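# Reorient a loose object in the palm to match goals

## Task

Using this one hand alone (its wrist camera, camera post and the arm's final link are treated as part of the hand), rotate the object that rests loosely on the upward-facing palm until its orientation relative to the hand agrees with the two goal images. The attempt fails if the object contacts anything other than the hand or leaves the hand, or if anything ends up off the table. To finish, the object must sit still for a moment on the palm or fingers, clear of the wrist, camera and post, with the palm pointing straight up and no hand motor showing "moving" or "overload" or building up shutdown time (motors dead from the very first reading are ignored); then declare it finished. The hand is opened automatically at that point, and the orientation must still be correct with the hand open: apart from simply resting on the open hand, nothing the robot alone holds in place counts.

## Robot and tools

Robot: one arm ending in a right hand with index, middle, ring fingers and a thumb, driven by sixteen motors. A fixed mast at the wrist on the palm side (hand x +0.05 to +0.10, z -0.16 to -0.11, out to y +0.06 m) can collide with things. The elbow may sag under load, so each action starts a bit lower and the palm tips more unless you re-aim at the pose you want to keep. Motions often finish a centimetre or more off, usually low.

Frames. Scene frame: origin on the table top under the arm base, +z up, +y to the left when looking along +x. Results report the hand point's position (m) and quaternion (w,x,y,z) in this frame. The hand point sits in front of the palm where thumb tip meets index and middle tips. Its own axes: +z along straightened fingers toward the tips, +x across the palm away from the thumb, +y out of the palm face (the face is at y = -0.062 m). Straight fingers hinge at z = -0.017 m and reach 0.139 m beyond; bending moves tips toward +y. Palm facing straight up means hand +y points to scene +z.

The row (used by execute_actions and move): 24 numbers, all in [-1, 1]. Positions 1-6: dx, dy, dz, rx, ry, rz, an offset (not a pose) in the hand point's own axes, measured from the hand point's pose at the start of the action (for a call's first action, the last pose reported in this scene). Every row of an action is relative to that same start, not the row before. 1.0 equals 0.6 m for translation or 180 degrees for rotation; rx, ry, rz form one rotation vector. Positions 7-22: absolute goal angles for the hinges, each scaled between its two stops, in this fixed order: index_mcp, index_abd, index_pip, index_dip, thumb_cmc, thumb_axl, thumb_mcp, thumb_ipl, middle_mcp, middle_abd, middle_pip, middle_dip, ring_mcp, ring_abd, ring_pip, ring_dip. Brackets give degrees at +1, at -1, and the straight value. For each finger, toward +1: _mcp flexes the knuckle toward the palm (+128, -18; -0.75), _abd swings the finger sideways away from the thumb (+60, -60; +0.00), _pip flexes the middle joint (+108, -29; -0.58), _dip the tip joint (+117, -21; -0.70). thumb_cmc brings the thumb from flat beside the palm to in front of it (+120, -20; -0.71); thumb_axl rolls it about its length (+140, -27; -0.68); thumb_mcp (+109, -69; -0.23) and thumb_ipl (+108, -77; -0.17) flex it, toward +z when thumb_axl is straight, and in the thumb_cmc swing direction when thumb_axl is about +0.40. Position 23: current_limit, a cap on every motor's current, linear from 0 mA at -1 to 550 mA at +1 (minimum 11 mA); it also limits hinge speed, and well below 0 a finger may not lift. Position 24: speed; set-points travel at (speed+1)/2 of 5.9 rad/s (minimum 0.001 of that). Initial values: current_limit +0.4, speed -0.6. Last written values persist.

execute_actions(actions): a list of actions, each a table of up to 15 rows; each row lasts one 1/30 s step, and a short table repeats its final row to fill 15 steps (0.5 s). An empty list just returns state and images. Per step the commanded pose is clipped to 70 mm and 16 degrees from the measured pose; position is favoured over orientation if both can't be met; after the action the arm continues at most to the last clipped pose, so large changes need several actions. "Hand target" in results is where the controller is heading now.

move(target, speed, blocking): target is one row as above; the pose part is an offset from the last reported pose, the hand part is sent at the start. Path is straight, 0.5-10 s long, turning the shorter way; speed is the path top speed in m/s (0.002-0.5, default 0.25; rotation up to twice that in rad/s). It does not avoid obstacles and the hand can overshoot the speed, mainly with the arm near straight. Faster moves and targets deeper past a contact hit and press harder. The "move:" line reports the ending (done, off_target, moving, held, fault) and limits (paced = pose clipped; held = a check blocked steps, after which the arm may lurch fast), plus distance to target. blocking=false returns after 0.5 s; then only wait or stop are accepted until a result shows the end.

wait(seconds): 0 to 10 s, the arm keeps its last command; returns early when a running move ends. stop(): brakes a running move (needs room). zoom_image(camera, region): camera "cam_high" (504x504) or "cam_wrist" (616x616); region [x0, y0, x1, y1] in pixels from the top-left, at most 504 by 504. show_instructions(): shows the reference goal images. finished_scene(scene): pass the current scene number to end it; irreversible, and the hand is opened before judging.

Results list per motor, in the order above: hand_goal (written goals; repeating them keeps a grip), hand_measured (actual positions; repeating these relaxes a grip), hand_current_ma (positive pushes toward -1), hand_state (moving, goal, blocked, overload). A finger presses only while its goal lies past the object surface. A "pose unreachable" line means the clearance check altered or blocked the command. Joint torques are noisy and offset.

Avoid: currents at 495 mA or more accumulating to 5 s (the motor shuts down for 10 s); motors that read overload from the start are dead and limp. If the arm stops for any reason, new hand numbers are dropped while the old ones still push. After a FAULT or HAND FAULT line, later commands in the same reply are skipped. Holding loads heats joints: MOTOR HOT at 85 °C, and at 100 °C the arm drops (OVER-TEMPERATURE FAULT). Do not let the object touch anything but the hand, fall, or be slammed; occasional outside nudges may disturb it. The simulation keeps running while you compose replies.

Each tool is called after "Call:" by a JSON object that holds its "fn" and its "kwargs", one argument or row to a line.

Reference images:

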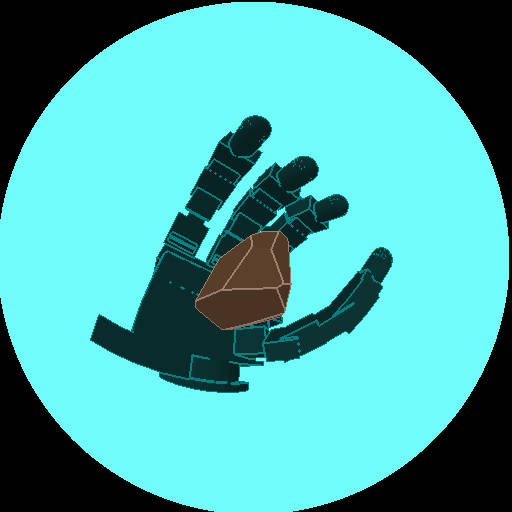

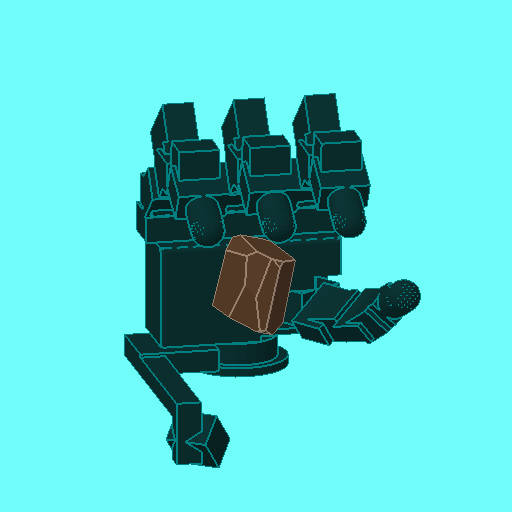

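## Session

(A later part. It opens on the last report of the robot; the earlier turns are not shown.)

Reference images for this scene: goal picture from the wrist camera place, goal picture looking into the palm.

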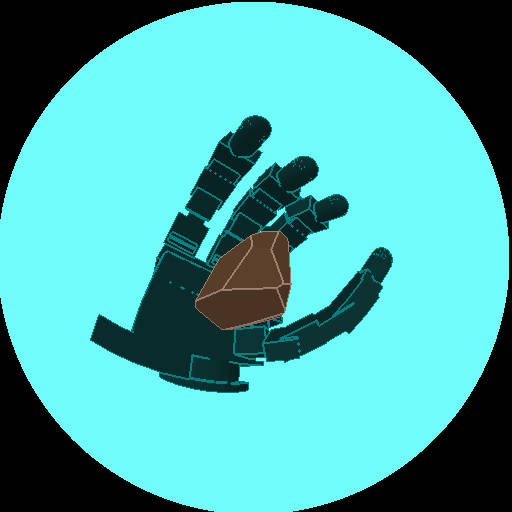

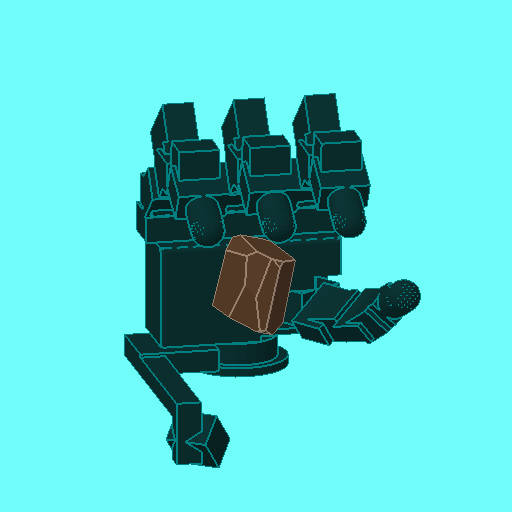

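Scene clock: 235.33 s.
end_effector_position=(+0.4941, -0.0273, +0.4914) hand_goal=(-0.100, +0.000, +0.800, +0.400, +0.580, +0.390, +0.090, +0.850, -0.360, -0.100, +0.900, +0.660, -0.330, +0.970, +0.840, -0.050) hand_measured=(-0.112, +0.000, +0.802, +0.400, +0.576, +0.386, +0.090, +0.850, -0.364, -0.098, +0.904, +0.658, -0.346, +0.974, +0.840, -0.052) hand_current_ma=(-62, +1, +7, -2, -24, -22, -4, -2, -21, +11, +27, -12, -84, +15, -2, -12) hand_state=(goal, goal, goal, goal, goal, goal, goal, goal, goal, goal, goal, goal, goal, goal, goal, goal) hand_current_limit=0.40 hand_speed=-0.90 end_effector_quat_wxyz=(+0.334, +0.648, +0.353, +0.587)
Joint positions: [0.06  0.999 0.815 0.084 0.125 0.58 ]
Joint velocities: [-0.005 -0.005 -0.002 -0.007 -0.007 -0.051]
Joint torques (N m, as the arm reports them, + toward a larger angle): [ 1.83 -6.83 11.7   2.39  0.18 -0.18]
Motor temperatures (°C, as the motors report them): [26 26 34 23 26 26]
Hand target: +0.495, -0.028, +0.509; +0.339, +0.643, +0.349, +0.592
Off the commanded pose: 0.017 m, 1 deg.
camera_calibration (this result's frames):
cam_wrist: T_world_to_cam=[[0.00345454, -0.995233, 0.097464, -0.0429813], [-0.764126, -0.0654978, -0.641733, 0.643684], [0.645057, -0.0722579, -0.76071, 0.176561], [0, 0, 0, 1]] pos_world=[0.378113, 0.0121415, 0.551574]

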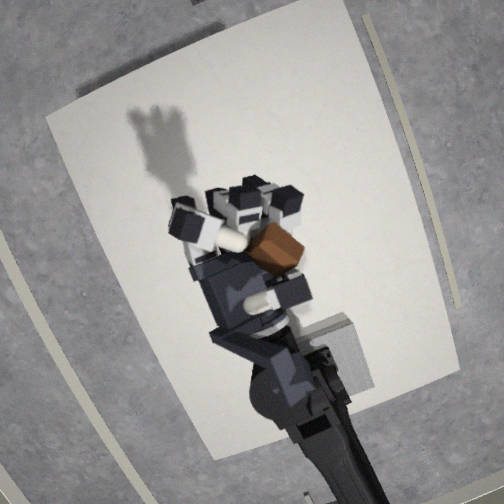

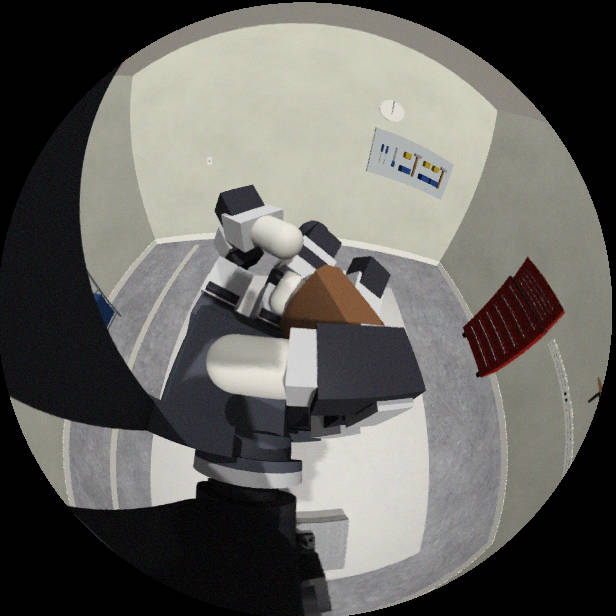

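It fell toward the gap; level the hand back right away.

Call:
{"fn": "execute_actions", "kwargs": {
  "actions": [
    [[0.01,0.025,0,-0.01,0,-0.07,-0.1,0,0.8,0.4,0.58,0.39,0.09,0.85,-0.36,-0.1,0.9,0.66,-0.2,0.3,0.6,0.2,0.4,-0.6]],
    [[0.01,0.025,0,-0.01,0,-0.07,-0.1,0,0.8,0.4,0.58,0.39,0.09,0.85,-0.36,-0.1,0.9,0.66,-0.1,0,0.6,0.3,0.4,-0.6]],
    [[0,0.025,0,-0.01,0,-0.06,-0.1,0,0.8,0.4,0.58,0.39,0.09,0.85,-0.36,-0.1,0.9,0.66,-0.1,0,0.8,0.4,0.4,-0.6]],
    [[0,0.025,0,-0.01,0,-0.03,-0.1,0,0.8,0.4,0.58,0.39,0.09,0.85,-0.36,-0.1,0.9,0.66,-0.1,0,0.8,0.4,0.4,-0.6]]
  ]
}}

Call:
{"fn": "zoom_image", "kwargs": {
  "camera": "cam_high",
  "region": [150, 180, 330, 360]
}}

Scene clock: 242.50 s.
end_effector_position=(+0.4991, -0.0224, +0.5123) hand_goal=(-0.100, +0.000, +0.800, +0.400, +0.580, +0.390, +0.090, +0.850, -0.360, -0.100, +0.900, +0.660, -0.100, +0.000, +0.800, +0.400) hand_measured=(-0.112, +0.000, +0.802, +0.400, +0.582, +0.386, +0.092, +0.850, -0.366, -0.098, +0.904, +0.658, -0.116, +0.002, +0.800, +0.398) hand_current_ma=(-61, +1, +11, -1, +12, -22, +11, -1, -27, +10, +26, -9, -83, +12, -3, -12) hand_state=(goal, goal, goal, goal, goal, goal, goal, goal, goal, goal, goal, goal, goal, goal, goal, goal) hand_current_limit=0.40 hand_speed=-0.60 end_effector_quat_wxyz=(+0.502, +0.502, +0.545, +0.446)
Joint positions: [-0.08   0.999  0.805  0.084 -0.015 -0.089]
Joint velocities: [-0.015 -0.005  0.002  0.007  0.037 -0.11 ]
Joint torques (N m, as the arm reports them, + toward a larger angle): [ 1.08 -6.18 10.67  4.02 -0.07 -0.1 ]
Motor temperatures (°C, as the motors report them): [26 26 34 23 26 26]
Hand target: +0.500, -0.026, +0.526; +0.516, +0.493, +0.539, +0.447
Off the commanded pose: 0.014 m, 2 deg.
camera_calibration (this result's frames):
cam_wrist: T_world_to_cam=[[0.0674884, -0.730068, 0.680034, -0.36464], [-0.759085, -0.479898, -0.439873, 0.545976], [0.647484, -0.486517, -0.586571, 0.0898876], [0, 0, 0, 1]] pos_world=[0.38085, 0.0395325, 0.540853]

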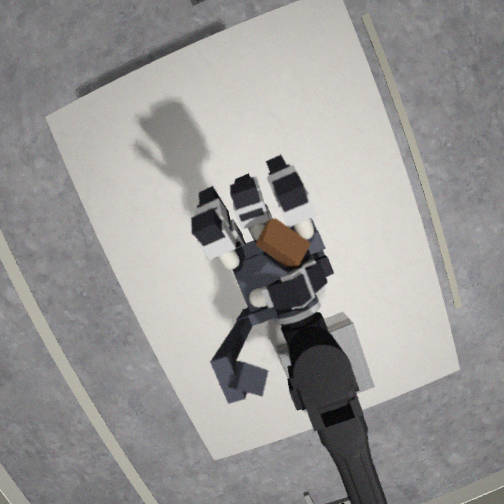

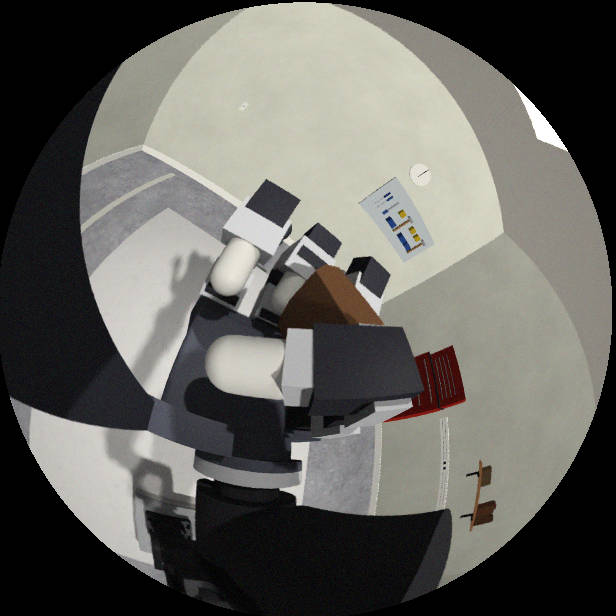

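Region (150, 180, 330, 360) of cam_high's 504x504 image, scaled by 2.800, with more detail than that image has.

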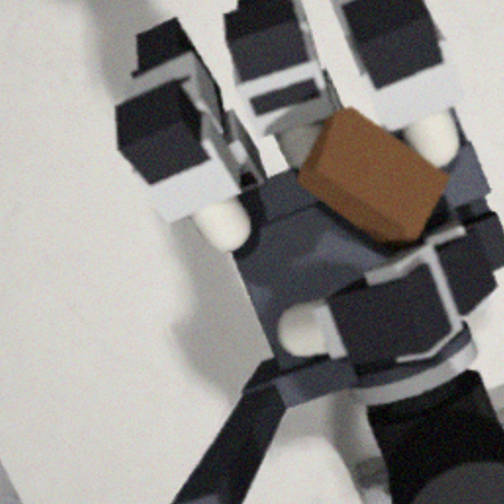

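Call:
{"fn": "move", "kwargs": {
  "target": [0.03,0.03,0,-0.045,0,0.02,-0.2,0,0.6,0.3,0.2,0.2,-0.2,0.2,-0.3,0,0.6,0.4,-0.1,0,0.3,0.0,0.4,-0.6],
  "speed": 0.05
}}

Call:
{"fn": "zoom_image", "kwargs": {
  "camera": "cam_high",
  "region": [170, 170, 350, 350]
}}

Call:
{"fn": "zoom_image", "kwargs": {
  "camera": "cam_wrist",
  "region": [200, 200, 420, 420]
}}

Scene clock: 247.37 s.
end_effector_position=(+0.5001, -0.0065, +0.5224) hand_goal=(-0.200, +0.000, +0.600, +0.300, +0.200, +0.200, -0.200, +0.200, -0.300, +0.000, +0.600, +0.400, -0.100, +0.000, +0.300, +0.000) hand_measured=(-0.218, +0.004, +0.604, +0.304, +0.200, +0.202, -0.198, +0.204, -0.318, -0.002, +0.604, +0.404, -0.114, +0.002, +0.304, +0.004) hand_current_ma=(-95, +17, +19, +21, -5, +13, +9, +21, -94, -13, +25, +21, -80, +12, +21, +21) hand_state=(goal, goal, goal, goal, goal, goal, goal, goal, goal, goal, goal, goal, goal, goal, goal, goal) hand_current_limit=0.40 hand_speed=-0.60 end_effector_quat_wxyz=(+0.518, +0.489, +0.505, +0.487)
Joint positions: [-0.019  1.039  0.785  0.255  0.044 -0.034]
Joint velocities: [-0.005 -0.015 -0.012  0.027 -0.051 -0.007]
Joint torques (N m, as the arm reports them, + toward a larger angle): [ 2.93 -6.39  9.45  4.61  0.13  0.08]
Motor temperatures (°C, as the motors report them): [26 26 34 23 26 26]
Hand target: +0.500, -0.002, +0.527; +0.520, +0.483, +0.496, +0.500
Off the commanded pose: 0.007 m, 2 deg.
move: done
camera_calibration (this result's frames):
cam_wrist: T_world_to_cam=[[-0.00561549, -0.764738, 0.644317, -0.304952], [-0.703247, -0.455055, -0.546231, 0.5867], [0.710923, -0.456182, -0.535244, 0.0445425], [0, 0, 0, 1]] pos_world=[0.379216, 0.054092, 0.540801]

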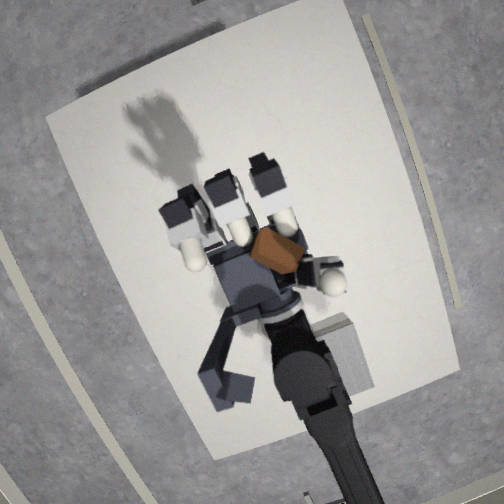

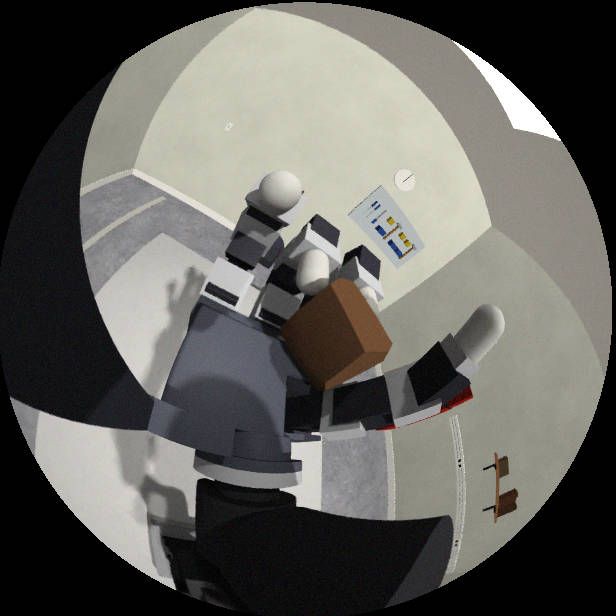

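Region (170, 170, 350, 350) of cam_high's 504x504 image, scaled by 2.800, with more detail than that image has.

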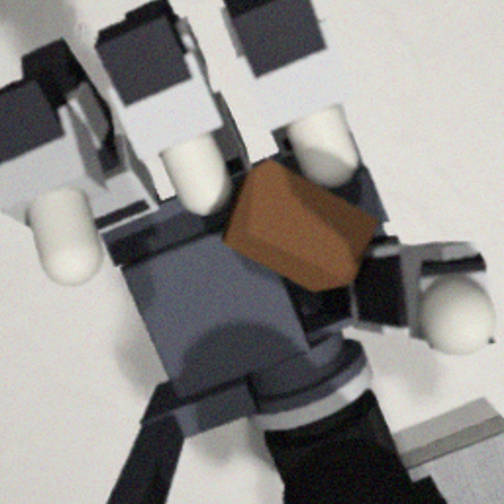

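Region (200, 200, 420, 420) of cam_wrist's 616x616 image, scaled by 2.291, with more detail than that image has.

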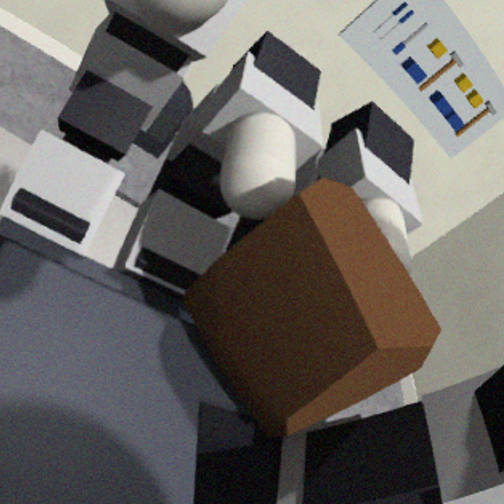

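Call:
{"fn": "execute_actions", "kwargs": {
  "actions": [
    [[0,0.015,0,0,0,0,-0.3,0,0.6,0.5,0.2,0.2,-0.2,0.2,-0.5,0,0.6,0.75,-0.3,0,0.5,0.6,0.4,-0.4]],
    [[0,0.015,0,0,0,0,-0.3,0,0.9,0.65,0.2,0.2,-0.2,0.2,-0.45,0.2,0.95,0.72,-0.1,0,0.8,0.4,0.4,-0.4]],
    [[0,0.015,0,0,0,0,-0.3,0,0.9,0.65,0.2,0.2,-0.2,0.2,-0.25,0.2,0.92,0.6,-0.1,0,0.8,0.4,0.4,-0.7]],
    [[0,0.015,0,0,0,0,-0.3,0,0.9,0.65,0.2,0.2,-0.2,0.2,-0.05,0.2,0.85,0.4,-0.1,0,0.8,0.4,0.4,-0.7]]
  ]
}}

Call:
{"fn": "zoom_image", "kwargs": {
  "camera": "cam_high",
  "region": [170, 170, 350, 350]
}}

Scene clock: 272.93 s.
end_effector_position=(+0.5035, -0.0067, +0.5125) hand_goal=(-0.300, +0.000, +0.900, +0.650, +0.200, +0.200, -0.200, +0.200, -0.050, +0.200, +0.850, +0.400, -0.100, +0.000, +0.800, +0.400) hand_measured=(-0.306, +0.004, +0.900, +0.648, +0.184, +0.200, -0.202, +0.202, -0.176, +0.188, +0.838, +0.422, -0.114, +0.002, +0.800, +0.404) hand_current_ma=(-37, +15, -4, -12, -87, +4, -17, +19, -385, -61, -62, +111, -73, +12, -2, +21) hand_state=(goal, goal, goal, goal, goal, goal, goal, goal, blocked, goal, goal, blocked, goal, goal, goal, goal) hand_current_limit=0.40 hand_speed=-0.70 end_effector_quat_wxyz=(+0.508, +0.499, +0.515, +0.477)
Joint positions: [-0.019  1.039  0.785  0.215  0.044 -0.032]
Joint velocities: [-0.015 -0.005 -0.012 -0.002  0.051 -0.066]
Joint torques (N m, as the arm reports them, + toward a larger angle): [ 2.2  -8.   10.7   2.35  0.09 -0.03]
Motor temperatures (°C, as the motors report them): [26 26 34 23 26 26]
Hand target: +0.503, -0.006, +0.524; +0.511, +0.496, +0.512, +0.480
Off the commanded pose: 0.011 m, 1 deg.
camera_calibration (this result's frames):
cam_wrist: T_world_to_cam=[[0.0194232, -0.764971, 0.643771, -0.311046], [-0.724968, -0.454185, -0.51782, 0.579895], [0.688509, -0.456656, -0.563401, 0.0624593], [0, 0, 0, 1]] pos_world=[0.383443, 0.0539613, 0.535713]

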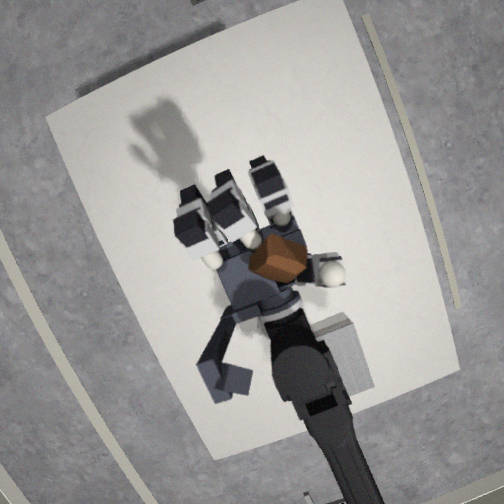

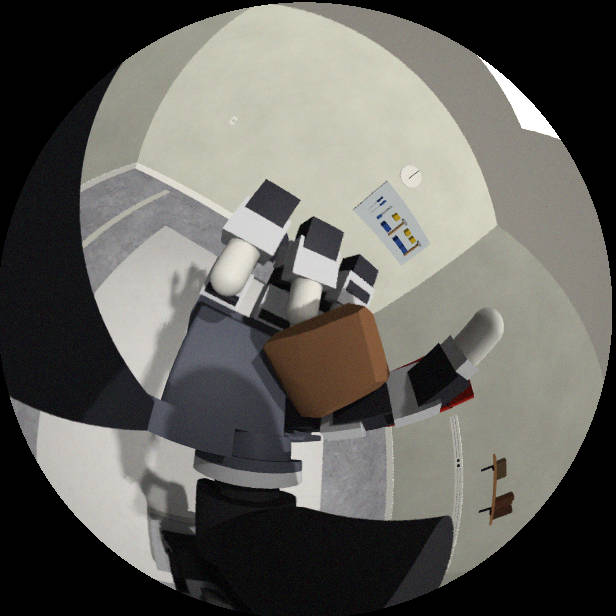

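Region (170, 170, 350, 350) of cam_high's 504x504 image, scaled by 2.800, with more detail than that image has.

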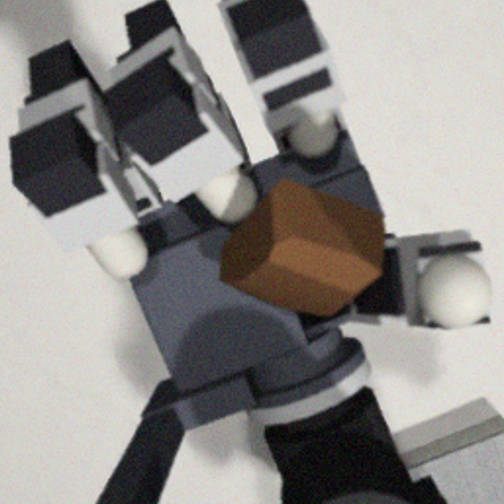

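Call:
{"fn": "execute_actions", "kwargs": {
  "actions": [
    [[0,0.02,0,-0.02,0,-0.02,-0.3,0,0.9,0.65,0.25,0.2,-0.2,0.2,-0.4,0.1,0.95,0.7,0.1,0,0.75,0.3,0.4,-0.6]],
    [[0,0.02,0,-0.005,0,-0.03,-0.3,0,0.9,0.65,0.3,0.2,-0.2,0.2,-0.4,0.1,0.95,0.7,0.1,0,0.75,0.3,0.4,-0.6]]
  ]
}}

Call:
{"fn": "zoom_image", "kwargs": {
  "camera": "cam_high",
  "region": [170, 170, 350, 350]
}}

Scene clock: 278.27 s.
end_effector_position=(+0.5034, +0.0033, +0.5194) hand_goal=(-0.300, +0.000, +0.900, +0.650, +0.300, +0.200, -0.200, +0.200, -0.400, +0.100, +0.950, +0.700, +0.100, +0.000, +0.750, +0.300) hand_measured=(-0.306, +0.002, +0.900, +0.648, +0.296, +0.200, -0.202, +0.202, -0.404, +0.102, +0.950, +0.698, +0.090, +0.002, +0.758, +0.304) hand_current_ma=(-37, +14, -3, -12, -23, +4, -11, +16, -24, +11, -5, -12, -49, +12, +37, +21) hand_state=(goal, goal, goal, goal, goal, goal, goal, goal, goal, goal, goal, goal, goal, goal, goal, goal) hand_current_limit=0.40 hand_speed=-0.60 end_effector_quat_wxyz=(+0.542, +0.450, +0.543, +0.457)
Joint positions: [-0.035  1.047  0.783  0.259  0.004 -0.163]
Joint velocities: [-0.005 -0.015  0.012 -0.007 -0.022 -0.037]
Joint torques (N m, as the arm reports them, + toward a larger angle): [ 0.99 -7.76 10.48  2.9  -0.04 -0.07]
Motor temperatures (°C, as the motors report them): [26 26 34 23 26 26]
Hand target: +0.503, -0.000, +0.530; +0.551, +0.445, +0.540, +0.455
Off the commanded pose: 0.012 m, 1 deg.
camera_calibration (this result's frames):
cam_wrist: T_world_to_cam=[[0.0160106, -0.674621, 0.73799, -0.355374], [-0.696179, -0.537305, -0.476065, 0.552068], [0.71769, -0.506151, -0.47826, 0.0122726], [0, 0, 0, 1]] pos_world=[0.38122, 0.0630978, 0.530953]

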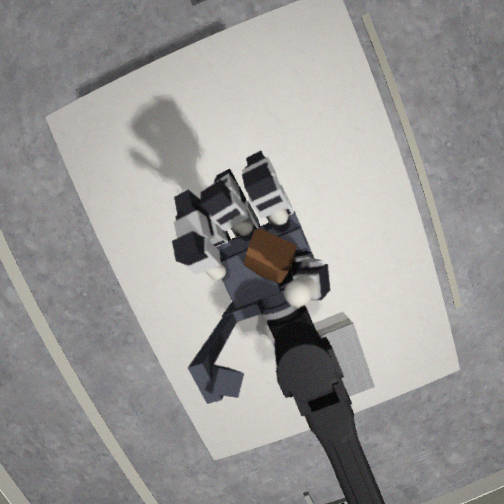

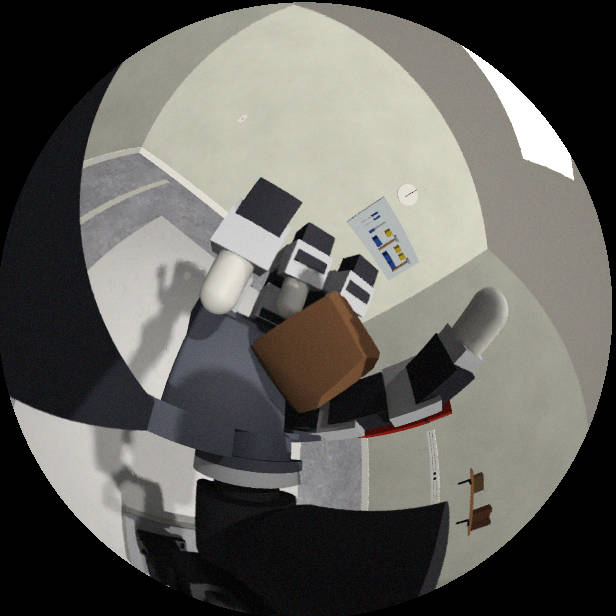

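Region (170, 170, 350, 350) of cam_high's 504x504 image, scaled by 2.800, with more detail than that image has.

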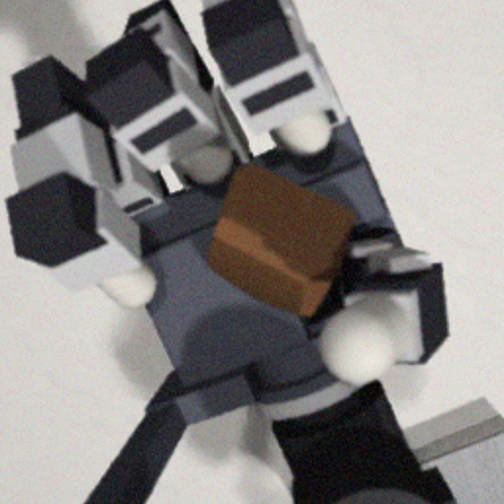

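Call:
{"fn": "zoom_image", "kwargs": {
  "camera": "cam_high",
  "region": [230, 215, 310, 295]
}}

Call:
{"fn": "zoom_image", "kwargs": {
  "camera": "cam_wrist",
  "region": [230, 270, 400, 440]
}}

Region (230, 215, 310, 295) of cam_high's 504x504 image, scaled by 6.300, with more detail than that image has.

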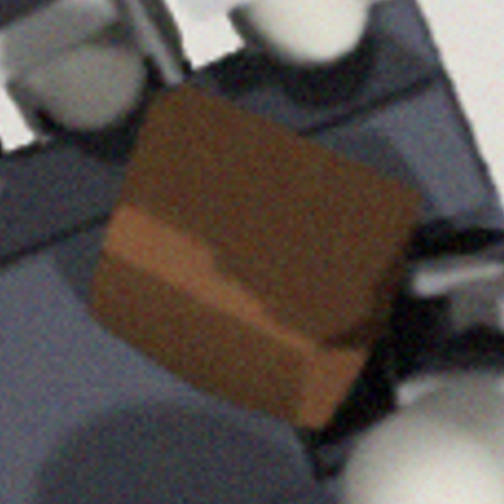

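Region (230, 270, 400, 440) of cam_wrist's 616x616 image, scaled by 2.965, with more detail than that image has.

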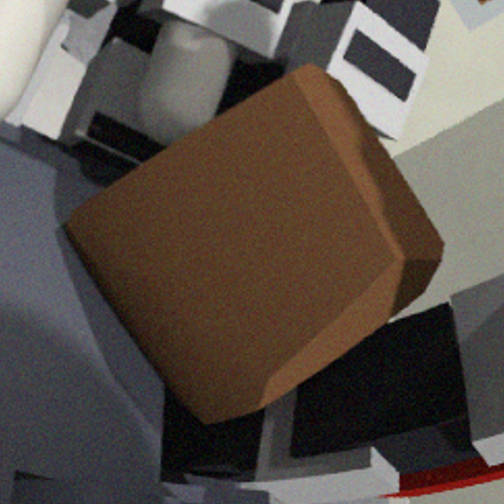

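Call:
{"fn": "execute_actions", "kwargs": {
  "actions": [
    [[0,0.02,0,-0.005,0,-0.02,-0.3,0,0.9,0.65,0.45,0.2,-0.3,0.0,-0.4,0.1,0.95,0.7,0.1,0,0.75,0.3,0.4,-0.7]],
    [[0,0.02,0,-0.005,0,-0.0,-0.3,0,0.9,0.65,0.6,0.2,-0.4,0.0,-0.4,0.1,0.95,0.7,0.1,0,0.75,0.3,0.4,-0.7]],
    [[0,0.02,0,-0.005,0,-0.0,-0.3,0,0.9,0.65,0.3,0.2,-0.4,0.0,-0.4,0.1,0.95,0.7,0.1,0,0.75,0.3,0.4,-0.6]]
  ]
}}

Call:
{"fn": "zoom_image", "kwargs": {
  "camera": "cam_high",
  "region": [170, 170, 350, 350]
}}

Scene clock: 291.77 s.
end_effector_position=(+0.5034, +0.0093, +0.5196) hand_goal=(-0.300, +0.000, +0.900, +0.650, +0.300, +0.200, -0.400, +0.000, -0.400, +0.100, +0.950, +0.700, +0.100, +0.000, +0.750, +0.300) hand_measured=(-0.306, +0.002, +0.900, +0.648, +0.300, +0.200, -0.400, +0.002, -0.404, +0.102, +0.950, +0.698, +0.090, +0.002, +0.758, +0.304) hand_current_ma=(-37, +14, -3, -12, -2, +4, +1, +13, -25, +11, -5, -12, -49, +12, +37, +20) hand_state=(goal, goal, goal, goal, goal, goal, goal, goal, goal, goal, goal, goal, goal, goal, goal, goal) hand_current_limit=0.40 hand_speed=-0.60 end_effector_quat_wxyz=(+0.550, +0.434, +0.556, +0.447)
Joint positions: [-0.036  1.047  0.783  0.259 -0.008 -0.213]
Joint velocities: [-0.005 -0.005 -0.007 -0.007 -0.022  0.007]
Joint torques (N m, as the arm reports them, + toward a larger angle): [ 2.53 -7.77 10.65  2.78  0.14  0.01]
Motor temperatures (°C, as the motors report them): [26 26 34 23 26 26]
Hand target: +0.503, +0.012, +0.531; +0.553, +0.429, +0.553, +0.451
Off the commanded pose: 0.012 m, 1 deg.
camera_calibration (this result's frames):
cam_wrist: T_world_to_cam=[[0.0226827, -0.636963, 0.77056, -0.37212], [-0.689937, -0.567771, -0.449024, 0.538493], [0.723514, -0.521453, -0.452343, -0.00081103], [0, 0, 0, 1]] pos_world=[0.380553, 0.0682909, 0.52817]

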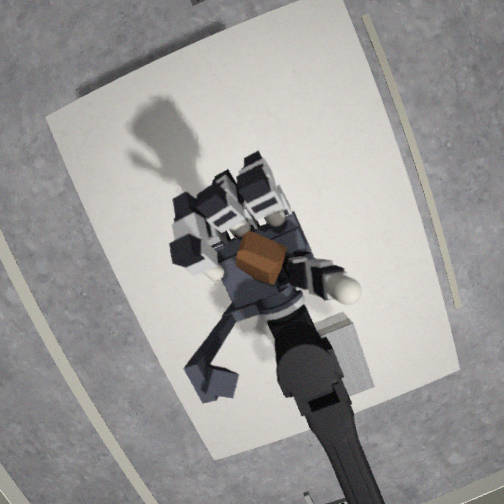

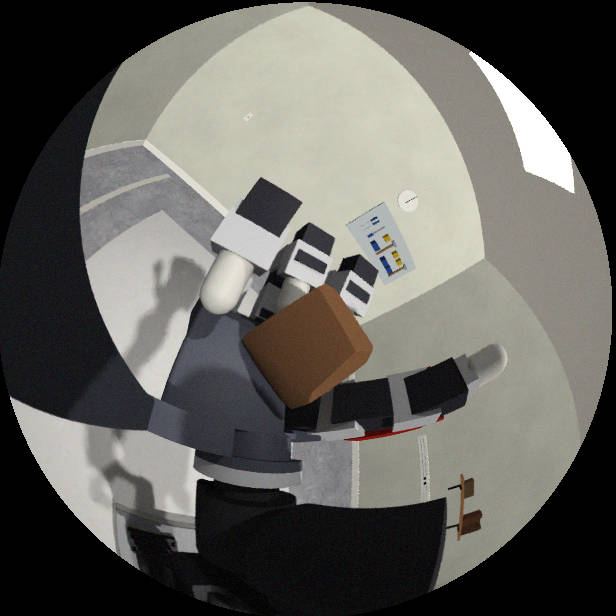

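Region (170, 170, 350, 350) of cam_high's 504x504 image, scaled by 2.800, with more detail than that image has.

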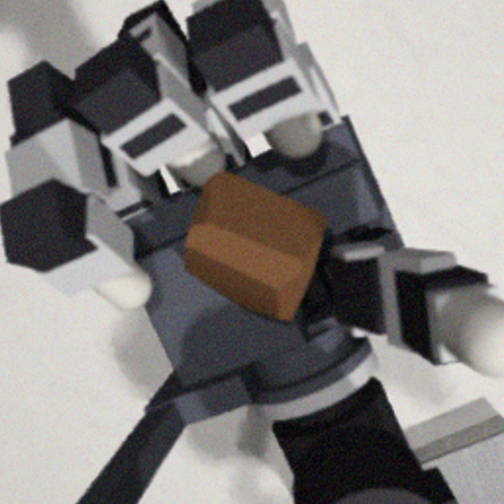

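Call:
{"fn": "zoom_image", "kwargs": {
  "camera": "cam_high",
  "region": [220, 220, 300, 300]
}}

Call:
{"fn": "zoom_image", "kwargs": {
  "camera": "cam_wrist",
  "region": [220, 260, 400, 440]
}}

Region (220, 220, 300, 300) of cam_high's 504x504 image, scaled by 6.300, with more detail than that image has.

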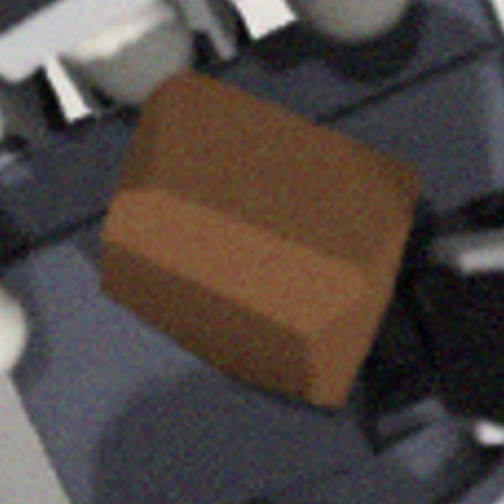

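Region (220, 260, 400, 440) of cam_wrist's 616x616 image, scaled by 2.800, with more detail than that image has.

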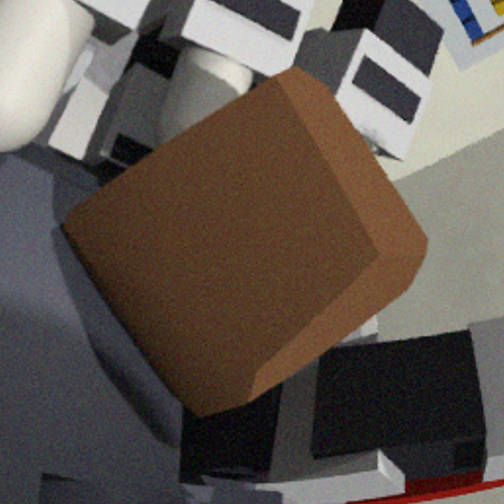

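Call:
{"fn": "execute_actions", "kwargs": {
  "actions": [
    [[0,0.02,0,-0.005,0,0.035,-0.3,0,0.9,0.65,0.15,0.68,-0.2,0.85,-0.4,0.0,0.95,0.7,-0.1,0,0.8,0.45,0.4,-0.3]],
    [[0,0.02,0,-0.005,0,0.03,-0.3,0,0.9,0.65,0.12,0.68,0.48,0.85,-0.4,-0.1,0.95,0.7,-0.35,0,0.9,0.7,0.4,-0.3]],
    [[0,0.02,0,-0.005,0,0,-0.3,0,0.9,0.65,0.12,0.55,0.48,0.85,-0.25,-0.1,0.92,0.6,-0.35,0,0.95,0.7,0.4,-0.7]],
    [[0,0.02,0,-0.005,0,0,-0.3,0,0.9,0.65,0.12,0.45,0.48,0.85,-0.1,-0.1,0.87,0.45,-0.35,0,0.95,0.7,0.4,-0.7]]
  ]
}}

Call:
{"fn": "zoom_image", "kwargs": {
  "camera": "cam_high",
  "region": [170, 170, 350, 350]
}}

Scene clock: 303.43 s.
end_effector_position=(+0.5030, +0.0077, +0.5176) hand_goal=(-0.300, +0.000, +0.900, +0.650, +0.120, +0.450, +0.480, +0.850, -0.100, -0.100, +0.870, +0.450, -0.350, +0.000, +0.950, +0.700) hand_measured=(-0.306, +0.002, +0.900, +0.648, +0.086, +0.486, +0.468, +0.850, -0.152, -0.122, +0.898, +0.524, -0.354, +0.002, +0.950, +0.698) hand_current_ma=(-37, +14, -3, -12, -176, +216, -84, -4, -279, -113, +152, +378, -26, +12, -4, -13) hand_state=(goal, goal, goal, goal, blocked, blocked, goal, goal, blocked, blocked, blocked, moving, goal, goal, goal, goal) hand_current_limit=0.40 hand_speed=-0.70 end_effector_quat_wxyz=(+0.511, +0.483, +0.514, +0.491)
Joint positions: [ 0.009  1.047  0.783  0.259  0.046 -0.036]
Joint velocities: [ 0.005 -0.005  0.002  0.002 -0.007 -0.066]
Joint torques (N m, as the arm reports them, + toward a larger angle): [ 2.01 -7.67 10.67  2.79  0.07 -0.02]
Motor temperatures (°C, as the motors report them): [26 26 34 23 26 26]
Hand target: +0.503, +0.008, +0.529; +0.515, +0.479, +0.510, +0.496
Off the commanded pose: 0.012 m, 1 deg.
camera_calibration (this result's frames):
cam_wrist: T_world_to_cam=[[0.0192961, -0.762457, 0.646751, -0.304834], [-0.695193, -0.475137, -0.539399, 0.585088], [0.718564, -0.439209, -0.539223, 0.0444327], [0, 0, 0, 1]] pos_world=[0.380704, 0.0650897, 0.536707]

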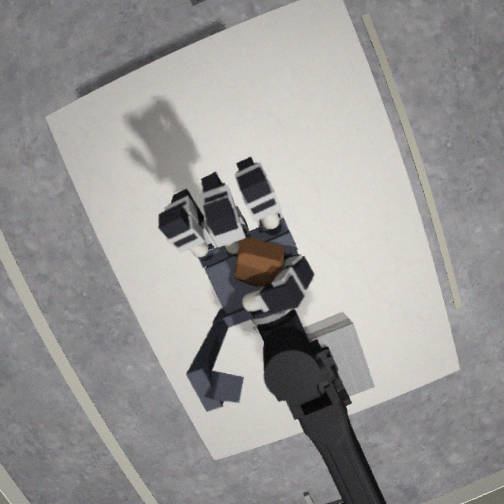

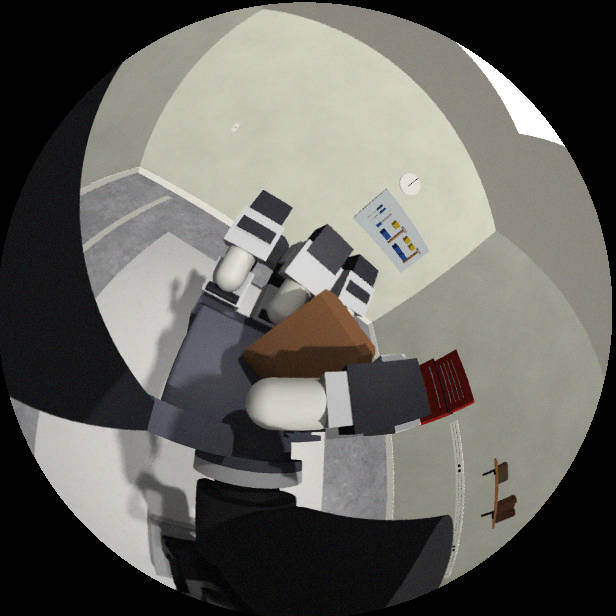

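Region (170, 170, 350, 350) of cam_high's 504x504 image, scaled by 2.800, with more detail than that image has.

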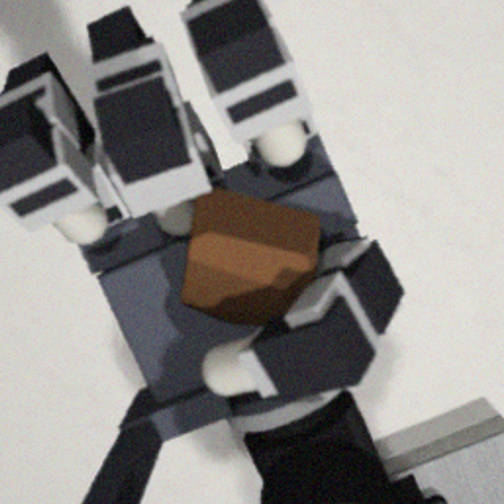

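Call:
{"fn": "execute_actions", "kwargs": {
  "actions": [
    [[0,0.02,0,-0.005,0,0,-0.3,0,0.9,0.65,0.12,0.45,0.48,0.85,-0.45,0.0,0.95,0.72,-0.35,0,0.95,0.7,0.4,-0.5]],
    [[0,0.02,0,-0.005,0,0,-0.45,0,0.95,0.72,0.15,0.36,0.46,0.85,-0.45,0.2,0.95,0.72,-0.35,0,0.95,0.7,0.4,-0.75]],
    [[0,0.02,0,-0.005,0,0,-0.45,0,0.95,0.72,0.2,0.28,0.42,0.85,-0.4,0.2,0.95,0.7,-0.35,0,0.95,0.7,0.4,-0.75]]
  ]
}}

Call:
{"fn": "zoom_image", "kwargs": {
  "camera": "cam_high",
  "region": [170, 170, 350, 350]
}}

Scene clock: 309.17 s.
end_effector_position=(+0.5030, +0.0077, +0.5176) hand_goal=(-0.450, +0.000, +0.950, +0.720, +0.200, +0.280, +0.420, +0.850, -0.400, +0.200, +0.950, +0.700, -0.350, +0.000, +0.950, +0.700) hand_measured=(-0.456, +0.002, +0.948, +0.714, +0.198, +0.286, +0.426, +0.850, -0.418, +0.198, +0.950, +0.702, -0.354, +0.002, +0.950, +0.698) hand_current_ma=(-28, +14, -10, -32, -8, +32, +42, -4, -92, -13, -1, +15, -26, +12, -4, -13) hand_state=(goal, goal, goal, goal, goal, goal, goal, goal, goal, goal, goal, goal, goal, goal, goal, goal) hand_current_limit=0.40 hand_speed=-0.75 end_effector_quat_wxyz=(+0.511, +0.483, +0.514, +0.491)
Joint positions: [ 0.009  1.047  0.783  0.259  0.046 -0.036]
Joint velocities: [ 0.005 -0.005  0.007  0.002 -0.066  0.022]
Joint torques (N m, as the arm reports them, + toward a larger angle): [ 1.95 -8.02 10.77  2.92  0.07  0.01]
Motor temperatures (°C, as the motors report them): [26 26 35 23 26 26]
Hand target: +0.503, +0.008, +0.529; +0.515, +0.479, +0.510, +0.496
Off the commanded pose: 0.012 m, 1 deg.
camera_calibration (this result's frames):
cam_wrist: T_world_to_cam=[[0.0192961, -0.762457, 0.646751, -0.304834], [-0.695193, -0.475137, -0.539399, 0.585088], [0.718564, -0.439209, -0.539223, 0.0444327], [0, 0, 0, 1]] pos_world=[0.380704, 0.0650897, 0.536707]

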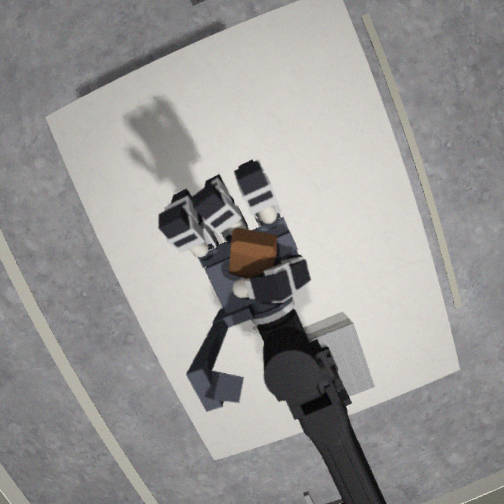

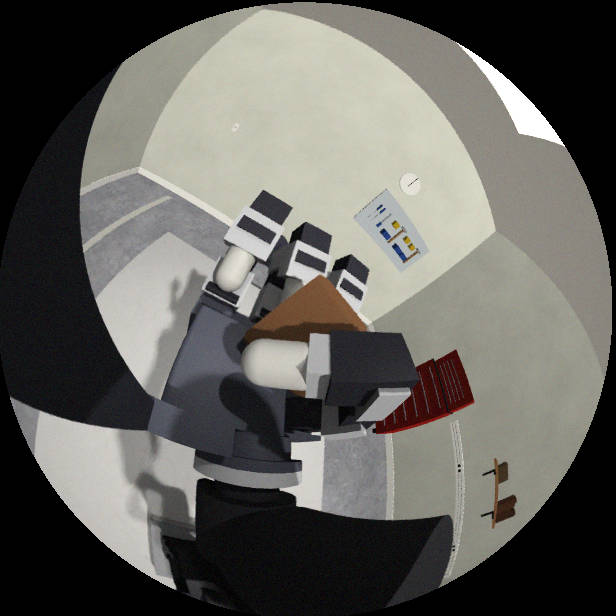

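Region (170, 170, 350, 350) of cam_high's 504x504 image, scaled by 2.800, with more detail than that image has.

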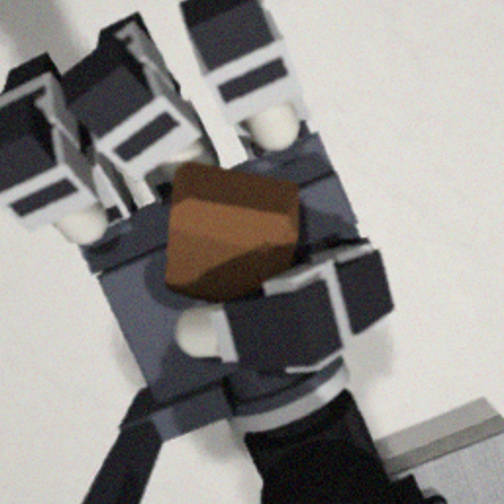

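Call:
{"fn": "execute_actions", "kwargs": {
  "actions": [
    [[0,0.02,0,-0.005,0,0,-0.45,0,0.95,0.72,0.05,0.38,0.5,0.88,-0.4,0.2,0.95,0.7,-0.35,0,0.95,0.7,0.4,-0.6]],
    [[0,0.02,0,-0.005,0,0,-0.45,0,0.95,0.72,-0.1,0.36,0.6,0.9,-0.3,0.2,0.93,0.62,-0.35,0,0.95,0.7,0.4,-0.7]],
    [[0,0.02,0,-0.005,0,0,-0.45,0,0.95,0.72,-0.1,0.34,0.6,0.9,-0.15,0.2,0.88,0.5,-0.35,0,0.95,0.7,0.4,-0.7]],
    [[0,0.02,0,-0.005,0,0,-0.45,0,0.95,0.72,-0.1,0.32,0.6,0.9,0.0,0.2,0.82,0.36,-0.35,0,0.95,0.7,0.4,-0.7]]
  ]
}}

Call:
{"fn": "zoom_image", "kwargs": {
  "camera": "cam_high",
  "region": [170, 170, 350, 350]
}}

Scene clock: 317.67 s.
end_effector_position=(+0.5030, +0.0077, +0.5176) hand_goal=(-0.450, +0.000, +0.950, +0.720, -0.100, +0.320, +0.600, +0.900, +0.000, +0.200, +0.820, +0.360, -0.350, +0.000, +0.950, +0.700) hand_measured=(-0.456, +0.002, +0.948, +0.714, -0.110, +0.372, +0.598, +0.908, -0.202, +0.196, +0.822, +0.438, -0.354, +0.002, +0.950, +0.698) hand_current_ma=(-28, +14, -10, -32, -54, +323, -14, +48, -385, -22, +12, +344, -26, +12, -4, -13) hand_state=(goal, goal, goal, goal, goal, moving, goal, goal, blocked, goal, goal, moving, goal, goal, goal, goal) hand_current_limit=0.40 hand_speed=-0.70 end_effector_quat_wxyz=(+0.511, +0.483, +0.514, +0.491)
Joint positions: [ 0.009  1.047  0.783  0.259  0.046 -0.036]
Joint velocities: [-0.005 -0.015  0.007  0.012  0.022 -0.022]
Joint torques (N m, as the arm reports them, + toward a larger angle): [ 2.05 -7.74 10.69  2.82  0.06 -0.02]
Motor temperatures (°C, as the motors report them): [26 26 35 23 26 26]
Hand target: +0.503, +0.008, +0.529; +0.515, +0.479, +0.510, +0.496
Off the commanded pose: 0.012 m, 1 deg.
camera_calibration (this result's frames):
cam_wrist: T_world_to_cam=[[0.0192961, -0.762457, 0.646751, -0.304834], [-0.695193, -0.475137, -0.539399, 0.585088], [0.718564, -0.439209, -0.539223, 0.0444327], [0, 0, 0, 1]] pos_world=[0.380704, 0.0650897, 0.536707]

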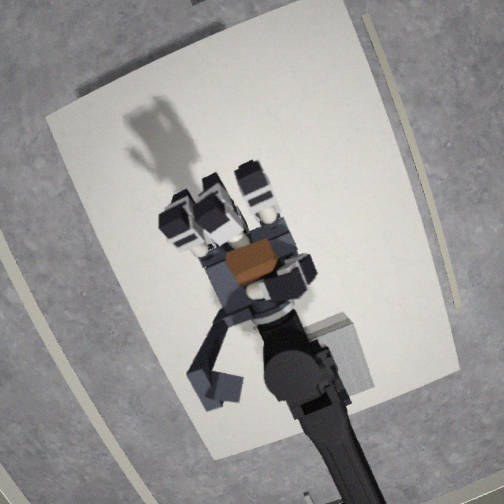

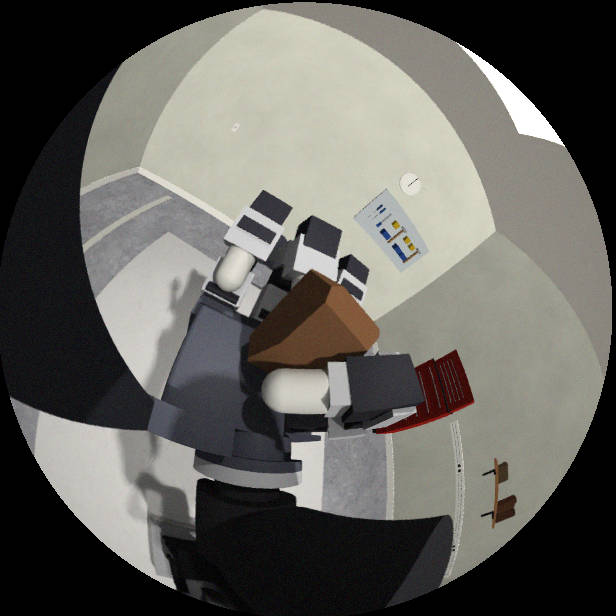

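Region (170, 170, 350, 350) of cam_high's 504x504 image, scaled by 2.800, with more detail than that image has.

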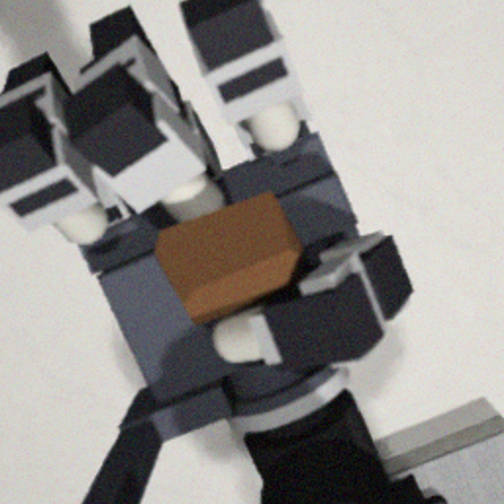

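Call:
{"fn": "execute_actions", "kwargs": {
  "actions": [
    [[0,0.02,0,-0.005,0,0,-0.45,0,0.95,0.72,-0.16,0.34,0.64,0.9,-0.13,0.08,0.86,0.46,-0.45,0,0.95,0.72,0.4,-0.75]],
    [[0,0.02,0,-0.005,0,0,-0.45,0,0.95,0.72,-0.23,0.34,0.69,0.9,-0.1,-0.08,0.86,0.44,-0.45,0,0.95,0.72,0.4,-0.75]],
    [[0,0.02,0,-0.005,0,0,-0.45,0,0.95,0.72,-0.3,0.34,0.74,0.9,-0.05,-0.25,0.84,0.4,-0.45,0,0.95,0.72,0.4,-0.75]]
  ]
}}

Call:
{"fn": "zoom_image", "kwargs": {
  "camera": "cam_high",
  "region": [170, 170, 350, 350]
}}

Scene clock: 324.57 s.
end_effector_position=(+0.5030, +0.0077, +0.5176) hand_goal=(-0.450, +0.000, +0.950, +0.720, -0.300, +0.340, +0.740, +0.900, -0.050, -0.250, +0.840, +0.400, -0.450, +0.000, +0.950, +0.720) hand_measured=(-0.456, +0.002, +0.948, +0.714, -0.308, +0.382, +0.722, +0.894, -0.174, -0.250, +0.838, +0.424, -0.456, +0.002, +0.950, +0.712) hand_current_ma=(-28, +14, -10, -32, -38, +258, -118, -35, -385, +0, -9, +125, -28, +12, -4, -38) hand_state=(goal, goal, goal, goal, goal, blocked, goal, goal, blocked, goal, goal, blocked, goal, goal, goal, goal) hand_current_limit=0.40 hand_speed=-0.75 end_effector_quat_wxyz=(+0.511, +0.483, +0.514, +0.491)
Joint positions: [ 0.009  1.047  0.783  0.259  0.046 -0.036]
Joint velocities: [-0.005 -0.024 -0.002 -0.012 -0.051  0.007]
Joint torques (N m, as the arm reports them, + toward a larger angle): [ 2.13 -7.79 10.65  2.8   0.06 -0.02]
Motor temperatures (°C, as the motors report them): [26 26 35 23 26 26]
Hand target: +0.503, +0.008, +0.529; +0.515, +0.479, +0.510, +0.496
Off the commanded pose: 0.012 m, 1 deg.
camera_calibration (this result's frames):
cam_wrist: T_world_to_cam=[[0.0192961, -0.762457, 0.646751, -0.304834], [-0.695193, -0.475137, -0.539399, 0.585088], [0.718564, -0.439209, -0.539223, 0.0444327], [0, 0, 0, 1]] pos_world=[0.380704, 0.0650897, 0.536707]

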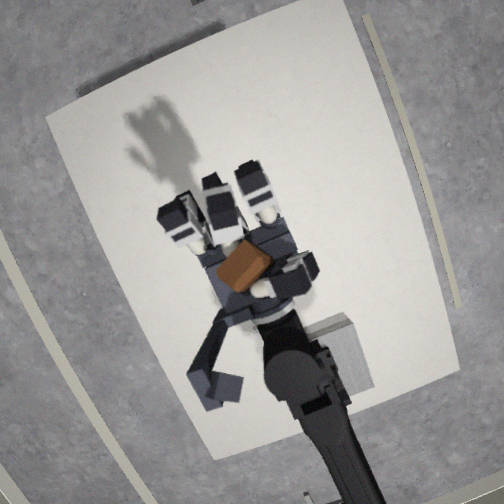

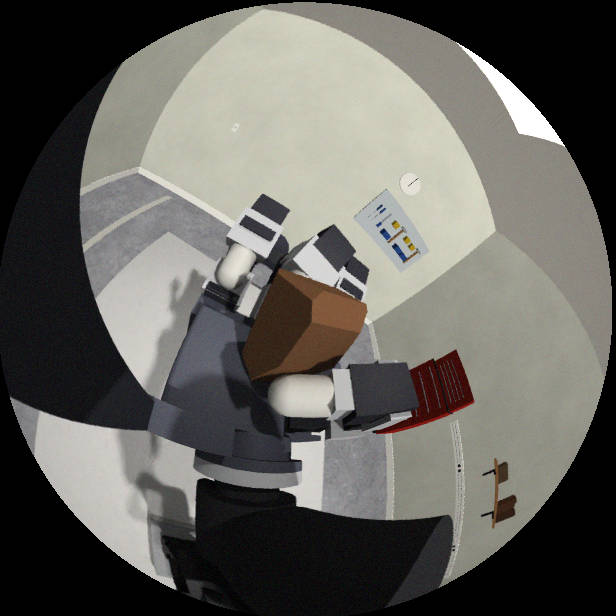

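Region (170, 170, 350, 350) of cam_high's 504x504 image, scaled by 2.800, with more detail than that image has.

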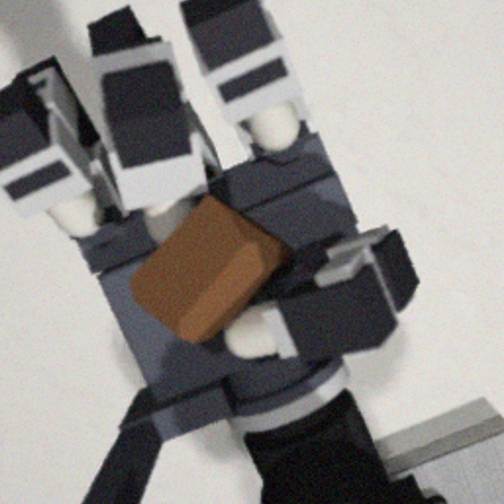

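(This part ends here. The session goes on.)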